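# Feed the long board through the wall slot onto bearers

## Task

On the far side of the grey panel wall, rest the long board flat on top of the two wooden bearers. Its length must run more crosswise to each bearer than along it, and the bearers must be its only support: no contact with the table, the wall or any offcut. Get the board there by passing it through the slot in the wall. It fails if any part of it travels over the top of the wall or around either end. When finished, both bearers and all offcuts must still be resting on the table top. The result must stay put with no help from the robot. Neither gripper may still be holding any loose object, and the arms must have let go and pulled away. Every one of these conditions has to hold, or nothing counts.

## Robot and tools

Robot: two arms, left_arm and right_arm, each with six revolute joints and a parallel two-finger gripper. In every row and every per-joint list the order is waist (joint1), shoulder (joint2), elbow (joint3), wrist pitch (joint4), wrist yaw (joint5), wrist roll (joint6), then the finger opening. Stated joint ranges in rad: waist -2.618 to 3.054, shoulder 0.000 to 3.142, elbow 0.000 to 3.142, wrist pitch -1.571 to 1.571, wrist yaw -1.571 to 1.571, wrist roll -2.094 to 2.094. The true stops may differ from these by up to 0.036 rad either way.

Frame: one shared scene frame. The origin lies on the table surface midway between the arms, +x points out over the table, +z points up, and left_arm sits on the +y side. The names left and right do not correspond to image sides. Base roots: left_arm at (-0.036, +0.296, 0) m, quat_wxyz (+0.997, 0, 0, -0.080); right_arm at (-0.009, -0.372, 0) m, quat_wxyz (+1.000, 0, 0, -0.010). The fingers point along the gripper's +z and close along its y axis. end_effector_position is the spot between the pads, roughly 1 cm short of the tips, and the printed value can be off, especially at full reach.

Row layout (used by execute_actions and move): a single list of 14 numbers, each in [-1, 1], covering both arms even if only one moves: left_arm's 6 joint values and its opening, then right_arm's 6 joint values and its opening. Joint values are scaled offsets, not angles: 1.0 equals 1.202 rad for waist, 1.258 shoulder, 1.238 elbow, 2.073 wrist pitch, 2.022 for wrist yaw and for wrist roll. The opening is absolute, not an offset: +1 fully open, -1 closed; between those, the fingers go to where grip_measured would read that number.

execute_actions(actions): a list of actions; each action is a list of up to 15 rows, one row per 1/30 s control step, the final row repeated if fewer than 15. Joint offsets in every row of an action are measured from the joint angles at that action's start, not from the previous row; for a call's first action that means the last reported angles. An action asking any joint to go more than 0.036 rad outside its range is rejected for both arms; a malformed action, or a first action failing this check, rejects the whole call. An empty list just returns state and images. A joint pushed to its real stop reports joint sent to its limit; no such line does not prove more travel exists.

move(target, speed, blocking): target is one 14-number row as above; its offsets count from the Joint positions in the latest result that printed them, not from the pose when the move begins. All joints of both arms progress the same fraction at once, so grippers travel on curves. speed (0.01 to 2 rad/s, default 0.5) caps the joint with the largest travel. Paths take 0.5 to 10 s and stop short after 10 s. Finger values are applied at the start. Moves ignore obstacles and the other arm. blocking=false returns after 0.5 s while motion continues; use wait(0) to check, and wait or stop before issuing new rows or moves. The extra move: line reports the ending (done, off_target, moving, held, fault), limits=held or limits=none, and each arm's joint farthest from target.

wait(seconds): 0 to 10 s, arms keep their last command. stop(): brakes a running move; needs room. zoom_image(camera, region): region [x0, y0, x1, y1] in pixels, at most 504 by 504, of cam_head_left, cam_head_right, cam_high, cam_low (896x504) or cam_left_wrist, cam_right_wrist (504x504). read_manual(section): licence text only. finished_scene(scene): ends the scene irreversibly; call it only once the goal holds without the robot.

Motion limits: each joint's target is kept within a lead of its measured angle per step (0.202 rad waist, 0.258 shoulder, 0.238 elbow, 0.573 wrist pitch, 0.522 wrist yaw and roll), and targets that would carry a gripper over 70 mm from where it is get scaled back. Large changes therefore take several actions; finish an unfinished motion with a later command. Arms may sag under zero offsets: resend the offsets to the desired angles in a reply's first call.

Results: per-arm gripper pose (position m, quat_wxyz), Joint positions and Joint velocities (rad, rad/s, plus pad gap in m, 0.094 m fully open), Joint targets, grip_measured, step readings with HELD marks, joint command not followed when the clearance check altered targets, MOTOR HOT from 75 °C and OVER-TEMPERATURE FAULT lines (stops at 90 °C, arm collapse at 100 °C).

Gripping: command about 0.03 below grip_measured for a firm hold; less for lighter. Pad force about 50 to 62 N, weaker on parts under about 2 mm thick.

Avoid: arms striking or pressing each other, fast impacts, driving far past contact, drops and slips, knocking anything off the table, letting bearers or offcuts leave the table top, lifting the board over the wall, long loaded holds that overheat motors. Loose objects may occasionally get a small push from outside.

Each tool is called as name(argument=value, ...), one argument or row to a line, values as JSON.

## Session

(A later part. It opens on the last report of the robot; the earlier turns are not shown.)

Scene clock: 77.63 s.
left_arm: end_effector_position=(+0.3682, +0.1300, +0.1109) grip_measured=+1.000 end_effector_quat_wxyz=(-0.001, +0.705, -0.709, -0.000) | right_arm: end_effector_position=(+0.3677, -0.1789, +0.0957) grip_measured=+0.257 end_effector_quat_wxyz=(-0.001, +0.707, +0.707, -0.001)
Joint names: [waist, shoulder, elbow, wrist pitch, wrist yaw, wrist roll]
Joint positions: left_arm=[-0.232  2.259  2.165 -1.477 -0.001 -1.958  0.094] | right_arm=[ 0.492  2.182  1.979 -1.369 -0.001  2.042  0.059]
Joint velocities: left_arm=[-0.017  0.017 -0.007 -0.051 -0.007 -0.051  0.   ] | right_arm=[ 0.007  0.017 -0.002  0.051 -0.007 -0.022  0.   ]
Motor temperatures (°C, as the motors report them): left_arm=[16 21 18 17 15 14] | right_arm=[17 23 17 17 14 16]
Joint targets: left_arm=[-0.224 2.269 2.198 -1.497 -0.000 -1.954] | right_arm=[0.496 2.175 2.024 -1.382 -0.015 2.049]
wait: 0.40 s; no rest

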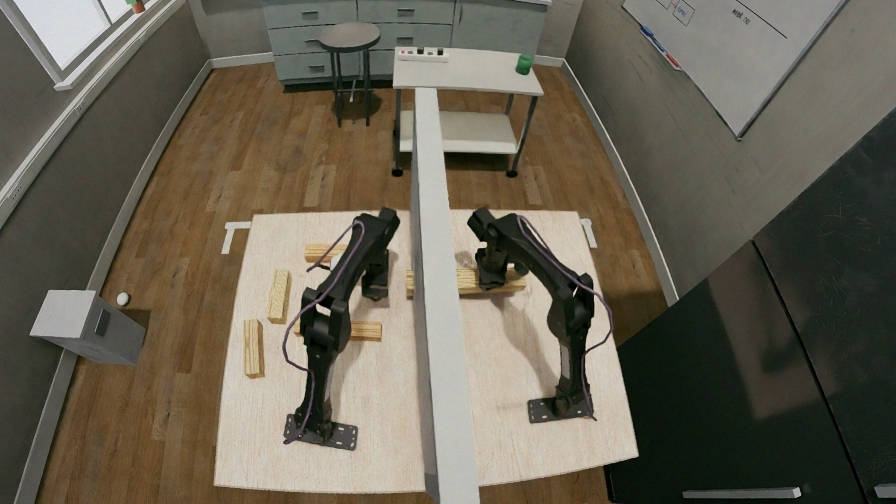

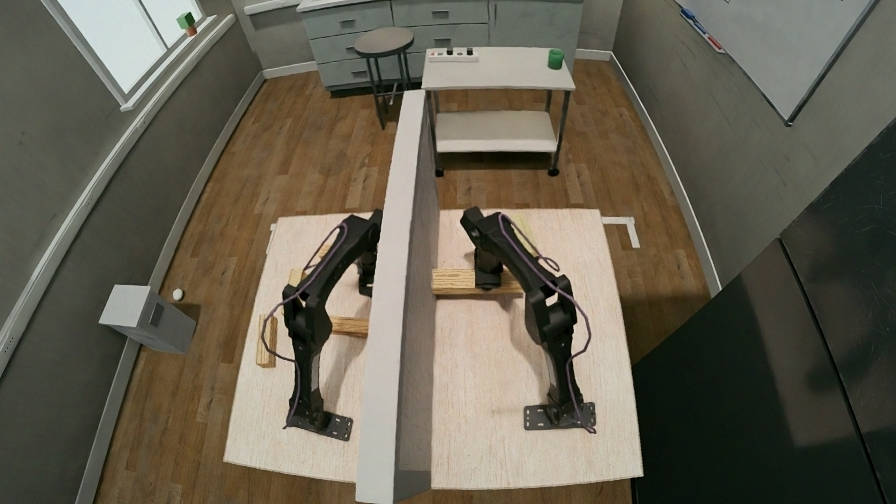

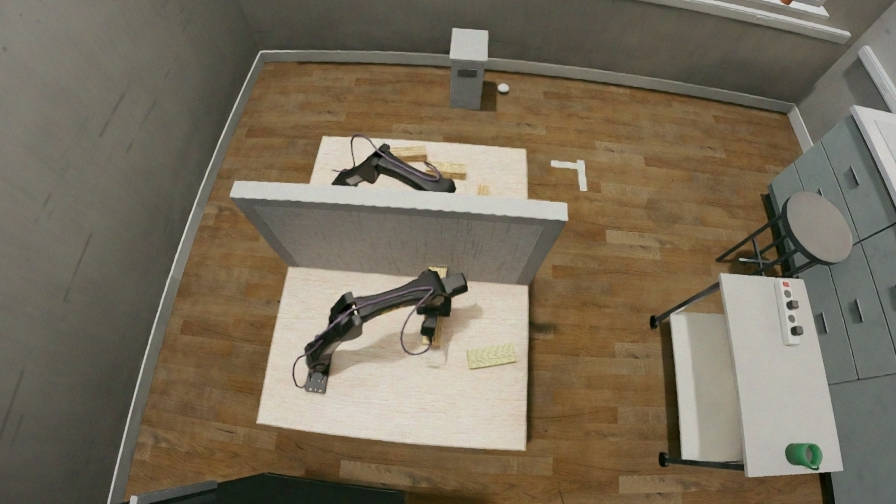

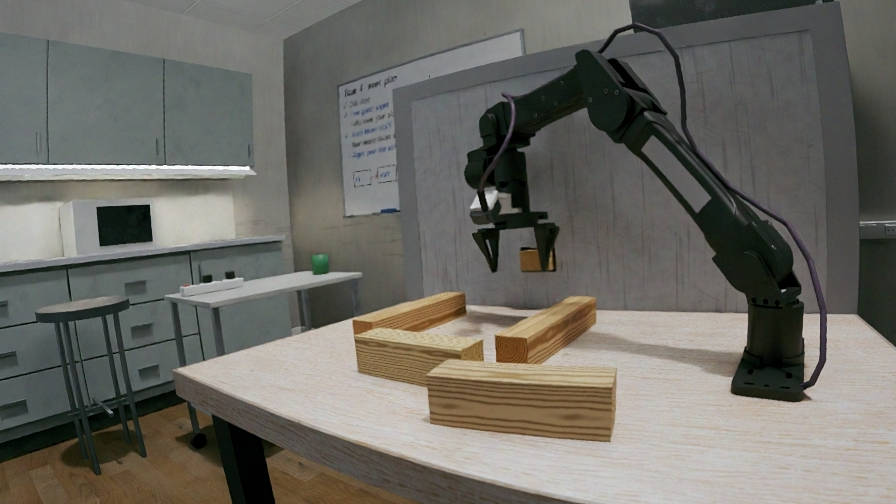

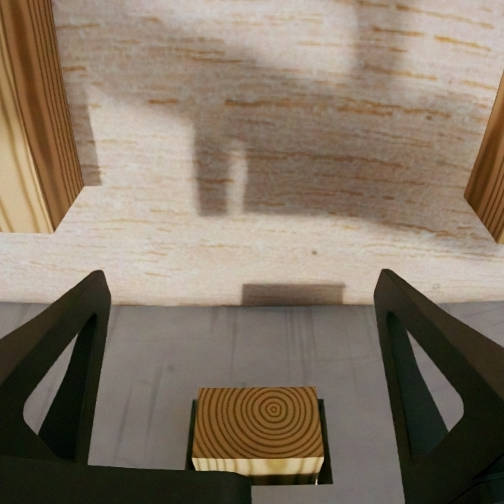

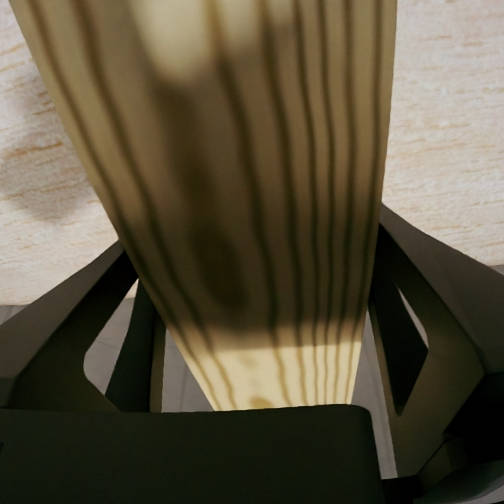

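execute_actions(
  actions=[
    [[0.0067,0.0079,0.0267,-0.0096,0.0005,0.002,1, 0.0060,-0.0028,0.0403,-0.0070,-0.0069,0.0051,0.1],[0.0067,0.0079,0.0267,-0.0096,0.0005,0.002,1, 0.0087,0.0000,0.0444,-0.0076,-0.0069,0.0067,0.1],[0.0067,0.0079,0.0267,-0.0096,0.0005,0.002,1, 0.0113,0.0028,0.0484,-0.0083,-0.0069,0.0083,0.1],[0.0067,0.0079,0.0267,-0.0096,0.0005,0.002,1, 0.0140,0.0057,0.0525,-0.0090,-0.0069,0.0100,0.1],[0.0067,0.0079,0.0267,-0.0096,0.0005,0.002,1, 0.0167,0.0085,0.0565,-0.0096,-0.0069,0.0116,0.1],[0.0067,0.0079,0.0267,-0.0096,0.0005,0.002,1, 0.0194,0.0113,0.0606,-0.0103,-0.0069,0.0132,0.1],[0.0067,0.0079,0.0267,-0.0096,0.0005,0.002,1, 0.0221,0.0141,0.0646,-0.0110,-0.0069,0.0148,0.1],[0.0067,0.0079,0.0267,-0.0096,0.0005,0.002,1, 0.0247,0.0169,0.0687,-0.0116,-0.0069,0.0164,0.1],[0.0067,0.0079,0.0267,-0.0096,0.0005,0.002,1, 0.0274,0.0197,0.0727,-0.0123,-0.0069,0.0180,0.1],[0.0067,0.0079,0.0267,-0.0096,0.0005,0.002,1, 0.0301,0.0225,0.0768,-0.0130,-0.0069,0.0196,0.1],[0.0067,0.0079,0.0267,-0.0096,0.0005,0.002,1, 0.0328,0.0253,0.0808,-0.0136,-0.0069,0.0212,0.1],[0.0067,0.0079,0.0267,-0.0096,0.0005,0.002,1, 0.0355,0.0282,0.0849,-0.0143,-0.0069,0.0229,0.1],[0.0067,0.0079,0.0267,-0.0096,0.0005,0.002,1, 0.0381,0.0310,0.0889,-0.0150,-0.0069,0.0245,0.1],[0.0067,0.0079,0.0267,-0.0096,0.0005,0.002,1, 0.0408,0.0338,0.0930,-0.0156,-0.0069,0.0261,0.1],[0.0067,0.0079,0.0267,-0.0096,0.0005,0.002,1, 0.0435,0.0366,0.0970,-0.0163,-0.0069,0.0277,0.1]],
  ],
)

wait(
  seconds=0.4,
)

zoom_image(
  camera="cam_low",
  region=[460, 210, 600, 300],
)

zoom_image(
  camera="cam_head_left",
  region=[340, 230, 480, 330],
)

Scene clock: 79.90 s.
left_arm: end_effector_position=(+0.3682, +0.1300, +0.1109) grip_measured=+1.000 end_effector_quat_wxyz=(-0.001, +0.705, -0.709, -0.000) | right_arm: end_effector_position=(+0.3695, -0.1590, +0.0940) grip_measured=+0.257 end_effector_quat_wxyz=(+0.000, +0.706, +0.708, +0.002)
Joint names: [waist, shoulder, elbow, wrist pitch, wrist yaw, wrist roll]
Joint positions: left_arm=[-0.232  2.259  2.165 -1.477 -0.001 -1.958  0.094] | right_arm=[ 0.531  2.229  2.048 -1.385 -0.001  2.078  0.059]
Joint velocities: left_arm=[-0.002 -0.002 -0.012  0.007 -0.007 -0.051  0.   ] | right_arm=[ 0.11   0.115  0.134 -0.007  0.051  0.066  0.   ]
Motor temperatures (°C, as the motors report them): left_arm=[16 21 18 17 15 14] | right_arm=[17 24 17 17 14 16]
Joint targets: left_arm=[-0.224 2.269 2.198 -1.497 -0.000 -1.954] | right_arm=[0.544 2.228 2.099 -1.403 -0.015 2.093]
joint sent to its limit (right arm) — the command would take the wrist roll past its upper limit, so that joint was sent only as far as its limit.
Step readings (joint positions):
0: left_arm=[-0.232 2.259 2.165 -1.477 -0.001 -1.958] | right_arm=[0.492 2.182 1.979 -1.370 -0.001 2.043]
1: left_arm=[-0.232 2.259 2.165 -1.477 -0.001 -1.958] | right_arm=[0.492 2.182 1.979 -1.370 -0.001 2.044]
2: left_arm=[-0.232 2.259 2.165 -1.477 -0.001 -1.958] | right_arm=[0.492 2.182 1.979 -1.370 -0.001 2.045]
4: left_arm=[-0.232 2.259 2.165 -1.477 -0.001 -1.958] | right_arm=[0.493 2.188 1.989 -1.376 -0.001 2.048]
8: left_arm=[-0.232 2.259 2.165 -1.477 -0.001 -1.958] | right_arm=[0.503 2.202 2.013 -1.378 -0.001 2.058]
15: Joint positions above

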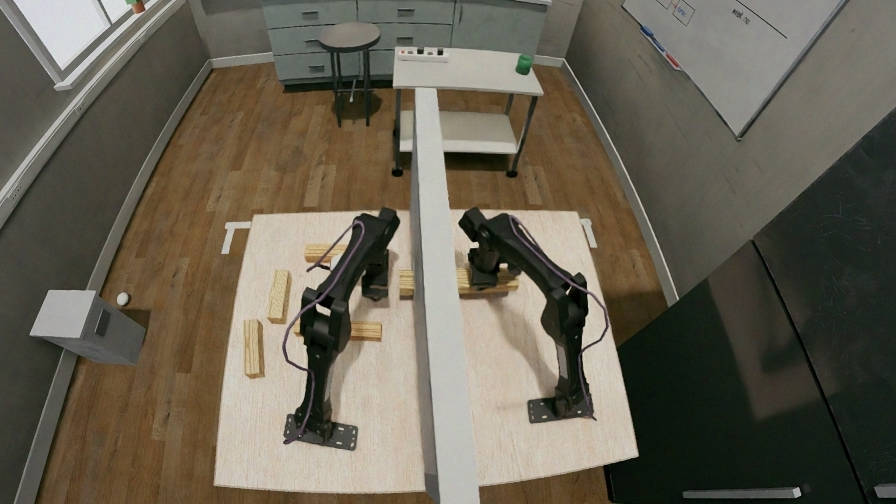

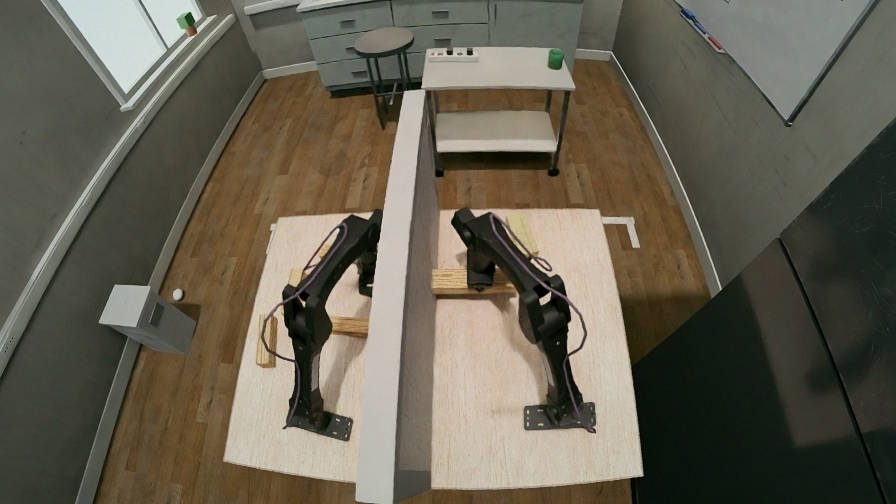

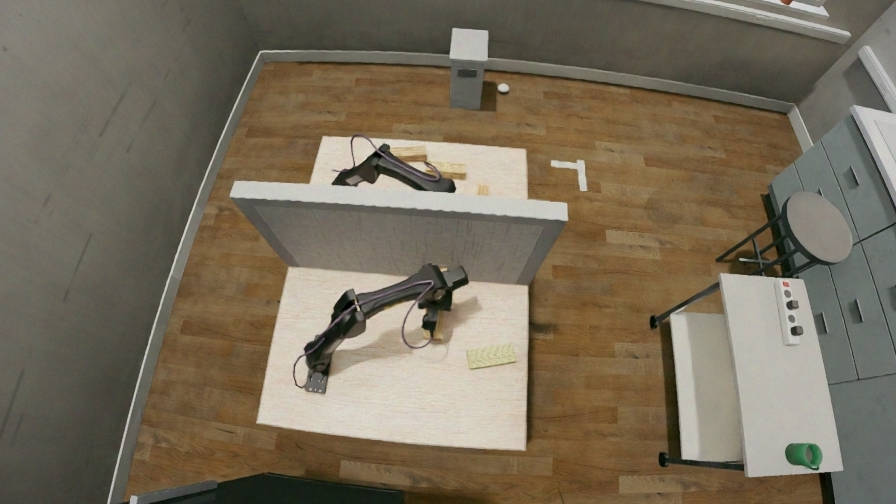

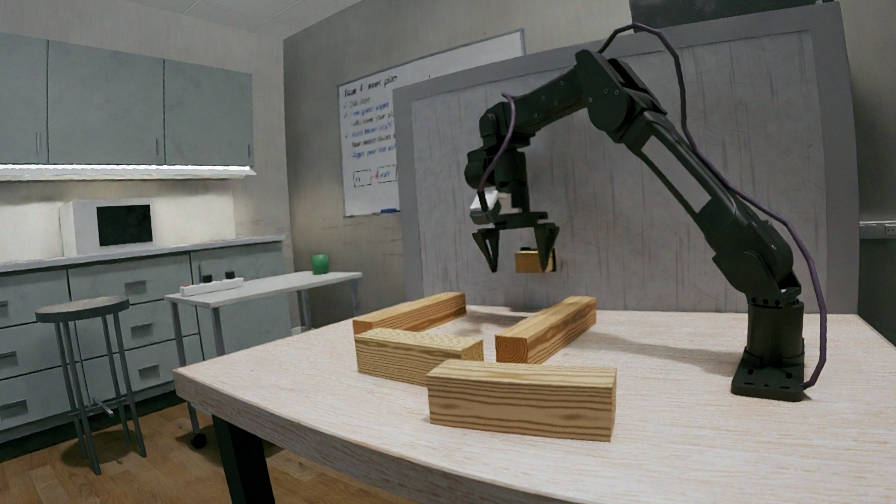

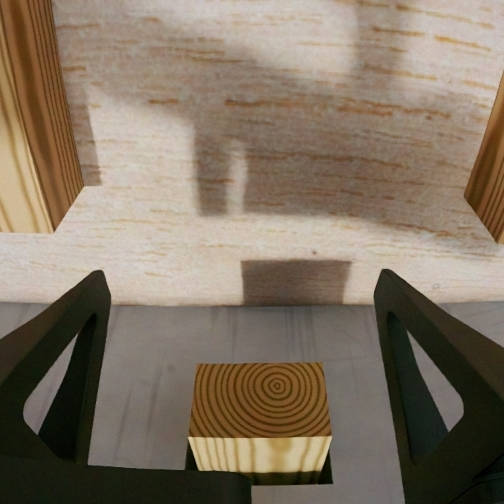

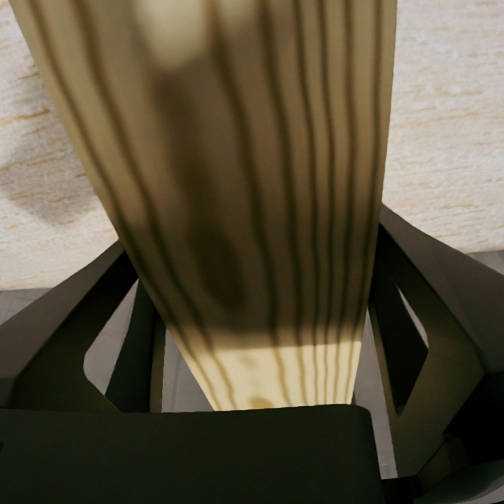

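Scene clock: 80.30 s.
left_arm: end_effector_position=(+0.3682, +0.1300, +0.1109) grip_measured=+1.000 end_effector_quat_wxyz=(-0.001, +0.705, -0.709, -0.000) | right_arm: end_effector_position=(+0.3679, -0.1557, +0.0927) grip_measured=+0.257 end_effector_quat_wxyz=(-0.000, +0.706, +0.708, -0.000)
Joint names: [waist, shoulder, elbow, wrist pitch, wrist yaw, wrist roll]
Joint positions: left_arm=[-0.232  2.259  2.165 -1.477 -0.001 -1.958  0.094] | right_arm=[ 0.539  2.236  2.054 -1.39  -0.001  2.086  0.059]
Joint velocities: left_arm=[ 0.002  0.007 -0.007  0.007  0.022  0.022  0.   ] | right_arm=[ 0.022  0.002 -0.012 -0.037 -0.11  -0.037 -0.   ]
Motor temperatures (°C, as the motors report them): left_arm=[16 21 18 17 15 14] | right_arm=[17 24 17 17 14 16]
Joint targets: left_arm=[-0.224 2.269 2.198 -1.497 -0.000 -1.954] | right_arm=[0.544 2.228 2.099 -1.403 -0.015 2.093]
wait: 0.40 s; no rest

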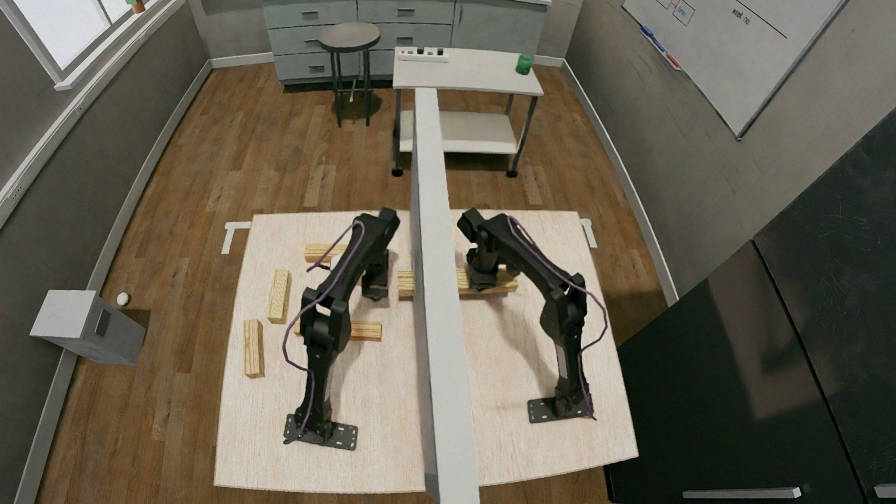

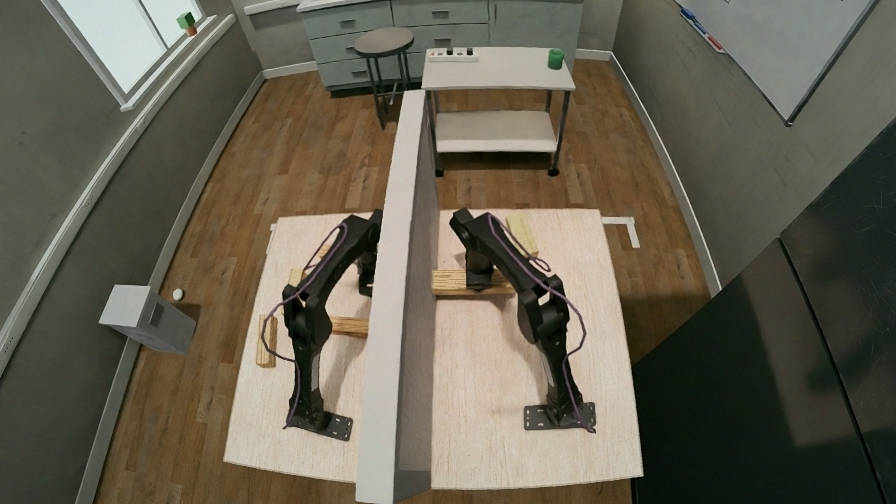

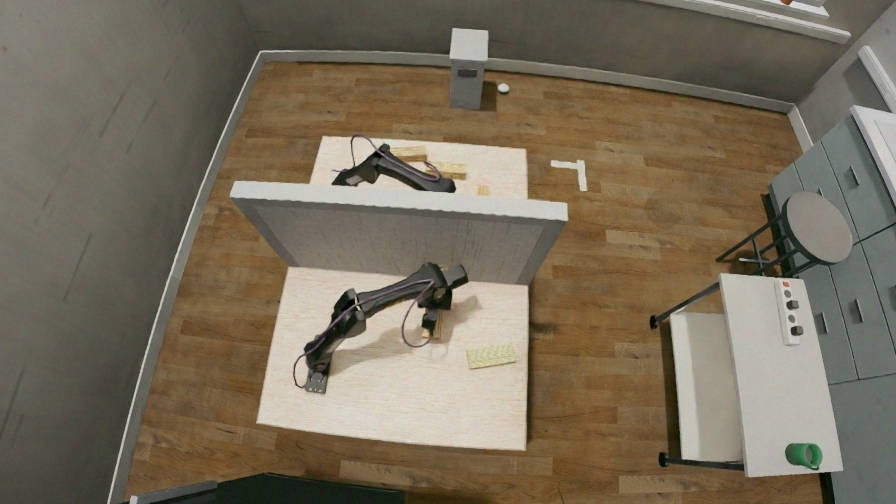

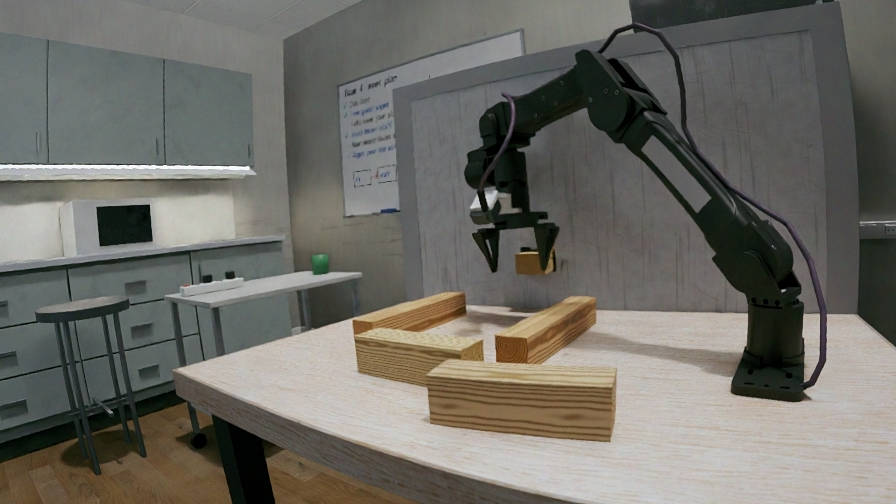

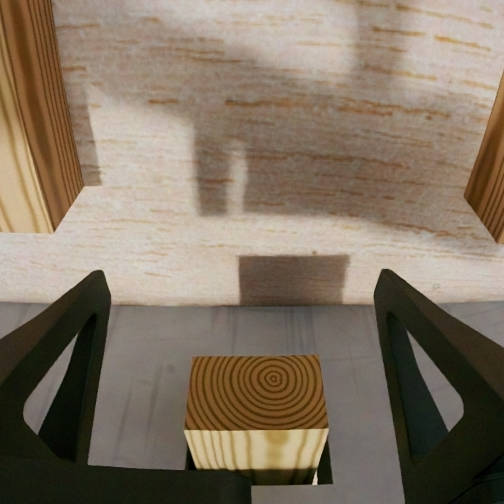

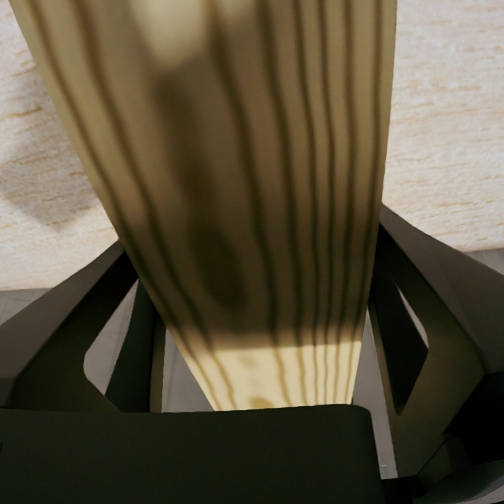

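Region (460, 210, 600, 300) of cam_low's 896x504 image, scaled by 3.600, with more detail than that image has; it fills the top 324 rows of this view, and the rest is white.

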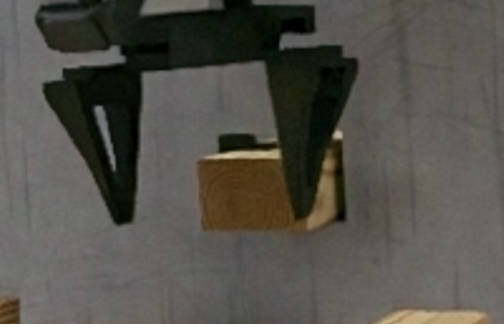

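Region (340, 230, 480, 330) of cam_head_left's 896x504 image, scaled by 3.600, with more detail than that image has; it fills the top 360 rows of this view, and the rest is white.

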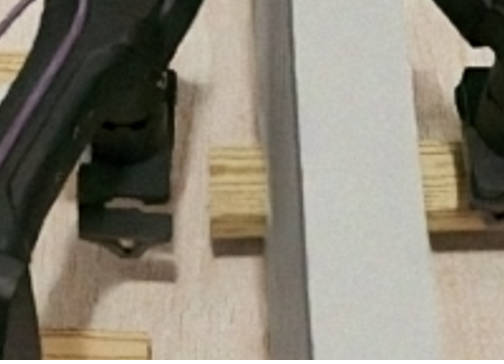

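move(
  target=[0.0984,-0.1320,-0.3060,0.1872,0.2626,0.0345,1, 0.0042,-0.0238,0.0363,-0.0063,-0.0069,0.0035,0.1],
  speed=0.5,
)

Scene clock: 83.90 s.
left_arm: end_effector_position=(+0.3684, +0.0889, +0.1026) grip_measured=+1.000 end_effector_quat_wxyz=(+0.190, +0.681, -0.681, +0.189) | right_arm: end_effector_position=(+0.3677, -0.1558, +0.0927) grip_measured=+0.257 end_effector_quat_wxyz=(-0.001, +0.706, +0.708, -0.001)
Joint names: [waist, shoulder, elbow, wrist pitch, wrist yaw, wrist roll]
Joint positions: left_arm=[-0.119  2.121  1.805 -1.092  0.519 -1.893  0.094] | right_arm=[ 0.539  2.236  2.054 -1.391 -0.001  2.087  0.059]
Joint velocities: left_arm=[-0.002 -0.012  0.007 -0.022 -0.066  0.007  0.   ] | right_arm=[ 0.012  0.002 -0.017  0.007 -0.022 -0.007 -0.   ]
Motor temperatures (°C, as the motors report them): left_arm=[16 21 18 17 15 14] | right_arm=[17 24 18 17 14 16]
Joint targets: left_arm=[-0.113 2.093 1.786 -1.089 0.530 -1.889] | right_arm=[0.544 2.206 2.099 -1.403 -0.015 2.093]
move: off_target (left_arm, right_arm); limits=none; left_arm: farthest joint: the shoulder, 0.028 radians from its target (0.166 radians at the start); right_arm: farthest joint: the elbow, 0.044 radians from its target (0.044 radians at the start)

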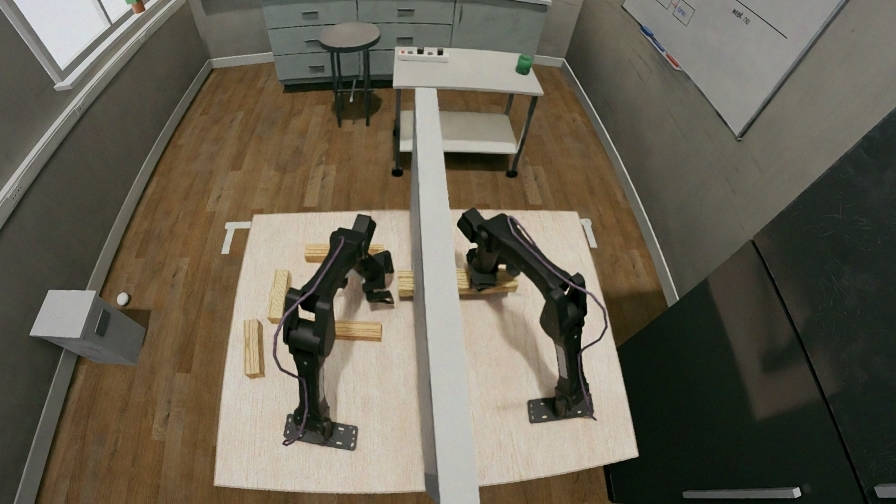

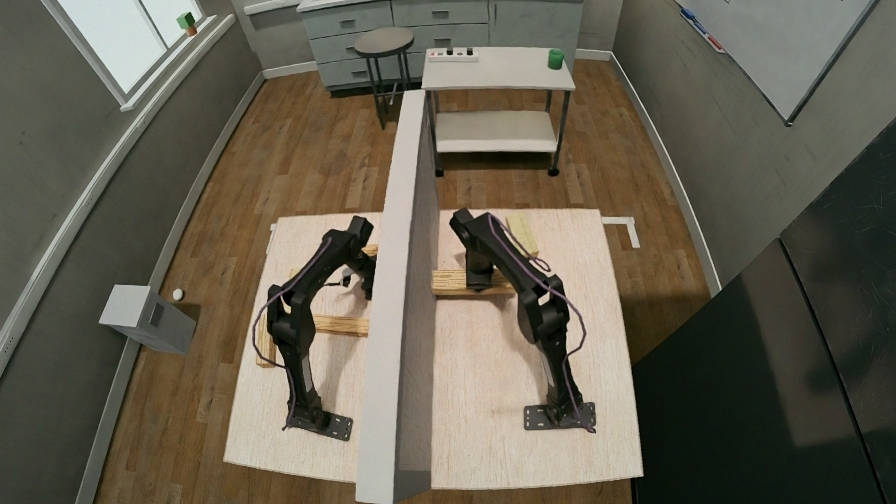

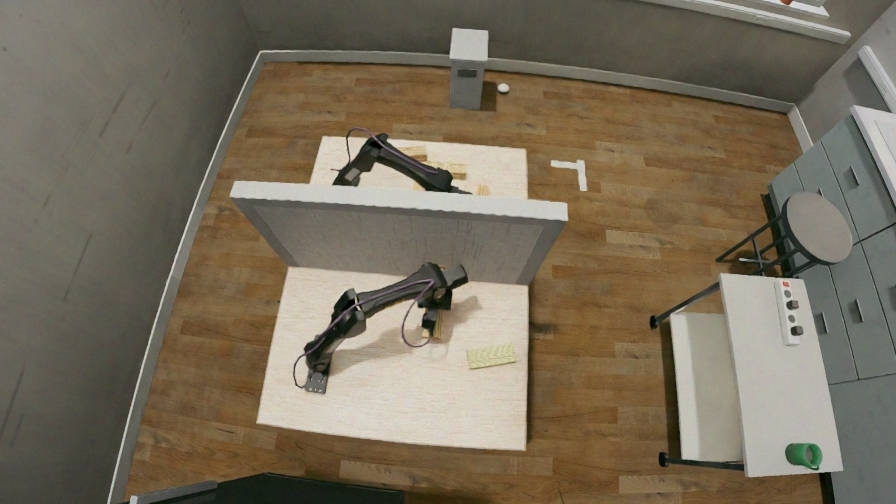

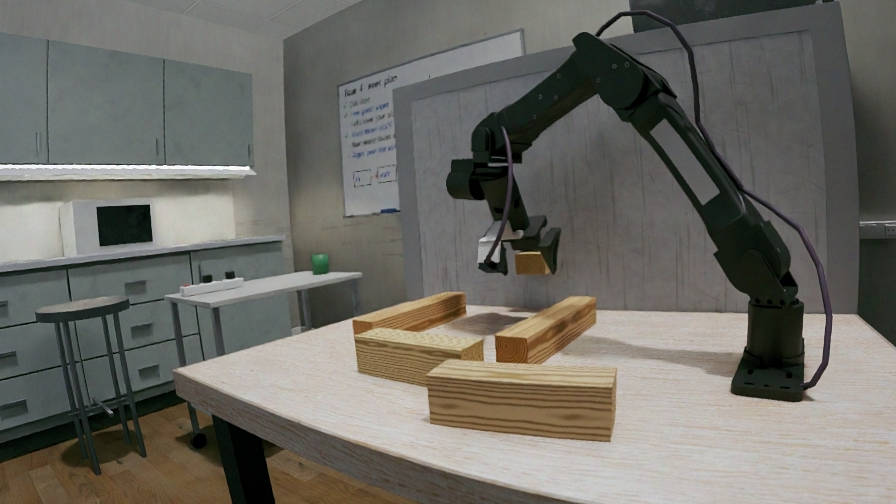

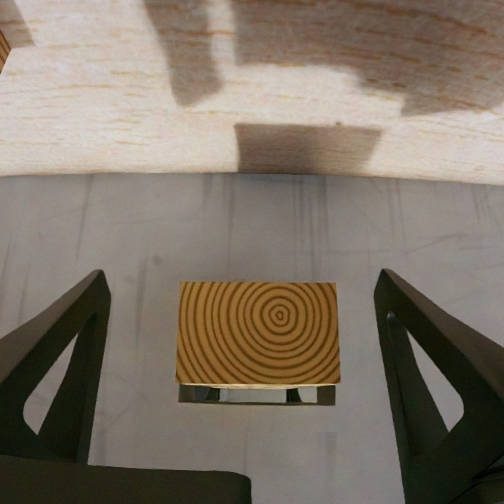

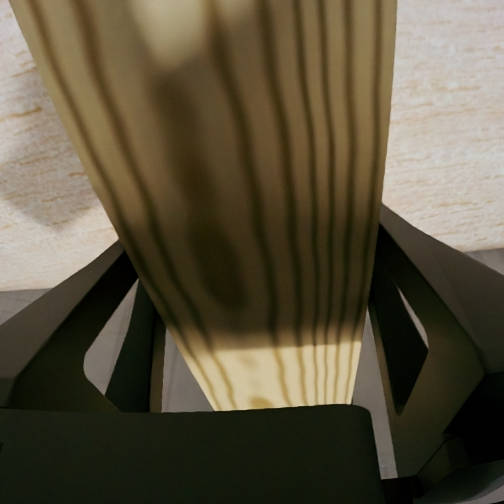

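execute_actions(
  actions=[],
)

Scene clock: 84.57 s.
left_arm: end_effector_position=(+0.3684, +0.0888, +0.1027) grip_measured=+1.000 end_effector_quat_wxyz=(+0.190, +0.681, -0.681, +0.189) | right_arm: end_effector_position=(+0.3677, -0.1558, +0.0927) grip_measured=+0.257 end_effector_quat_wxyz=(-0.001, +0.706, +0.708, -0.001)
Joint names: [waist, shoulder, elbow, wrist pitch, wrist yaw, wrist roll]
Joint positions: left_arm=[-0.119  2.121  1.805 -1.092  0.52  -1.893  0.094] | right_arm=[ 0.539  2.236  2.054 -1.391 -0.001  2.087  0.059]
Joint velocities: left_arm=[-0.012 -0.027 -0.002  0.051 -0.095 -0.066  0.   ] | right_arm=[ 0.012  0.002 -0.017 -0.007 -0.007  0.007  0.   ]
Motor temperatures (°C, as the motors report them): left_arm=[16 22 18 17 15 14] | right_arm=[17 24 18 17 14 16]
Joint targets: left_arm=[-0.113 2.093 1.786 -1.089 0.530 -1.889] | right_arm=[0.544 2.206 2.099 -1.403 -0.015 2.093]

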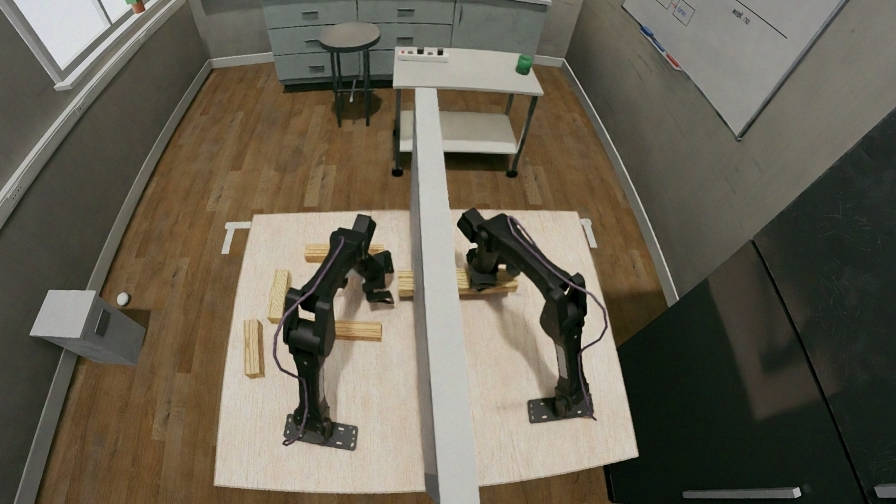

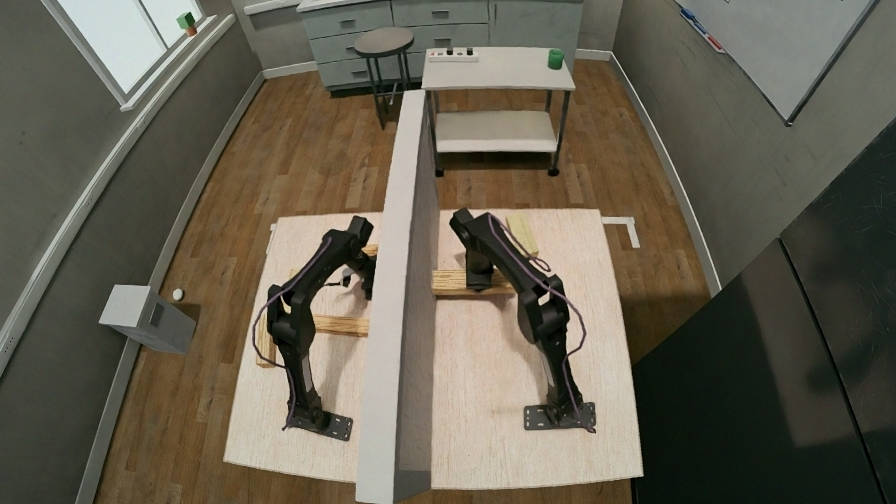

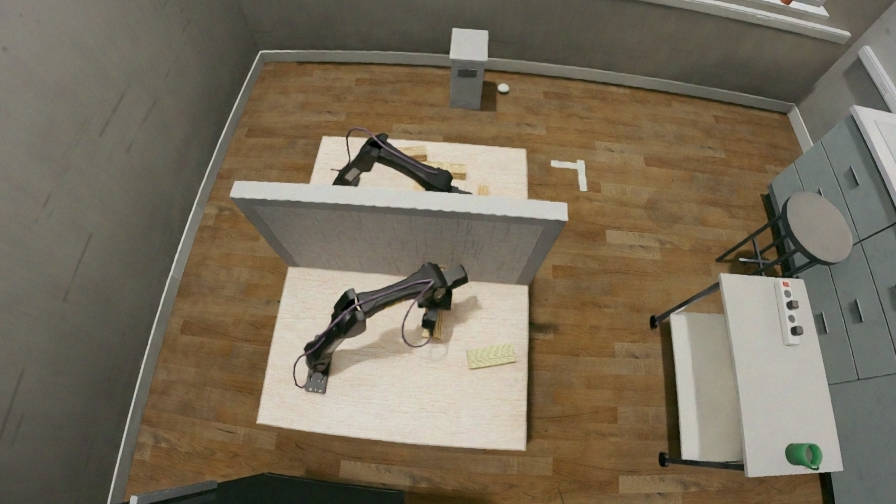

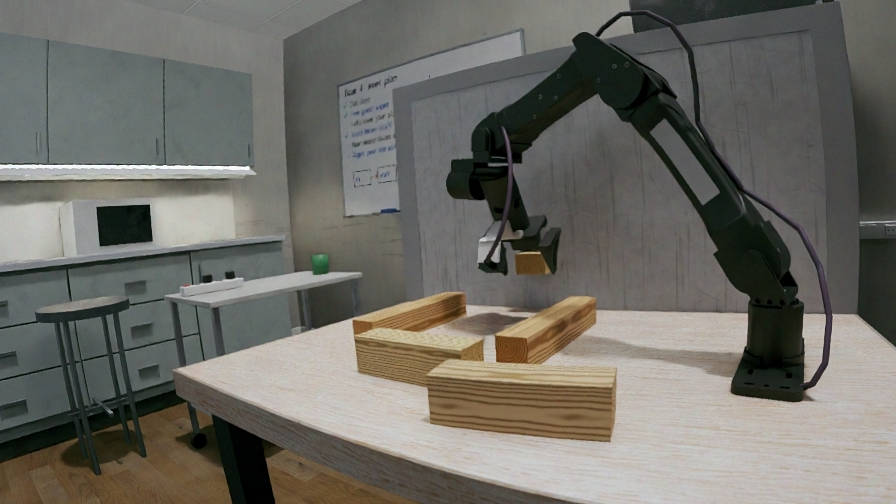

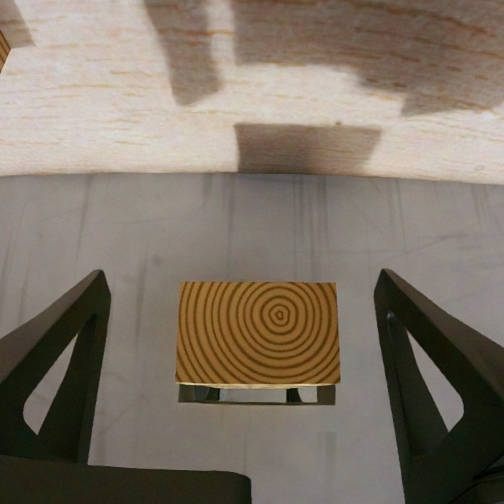

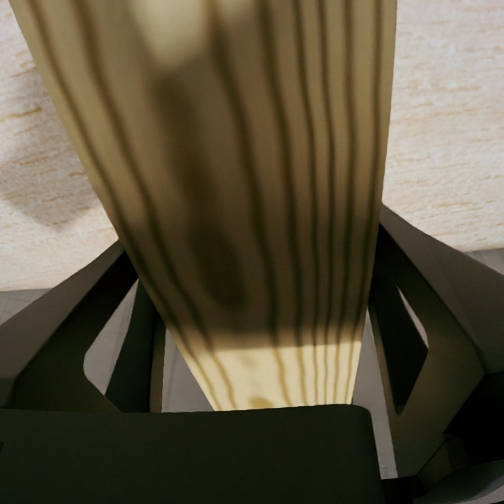

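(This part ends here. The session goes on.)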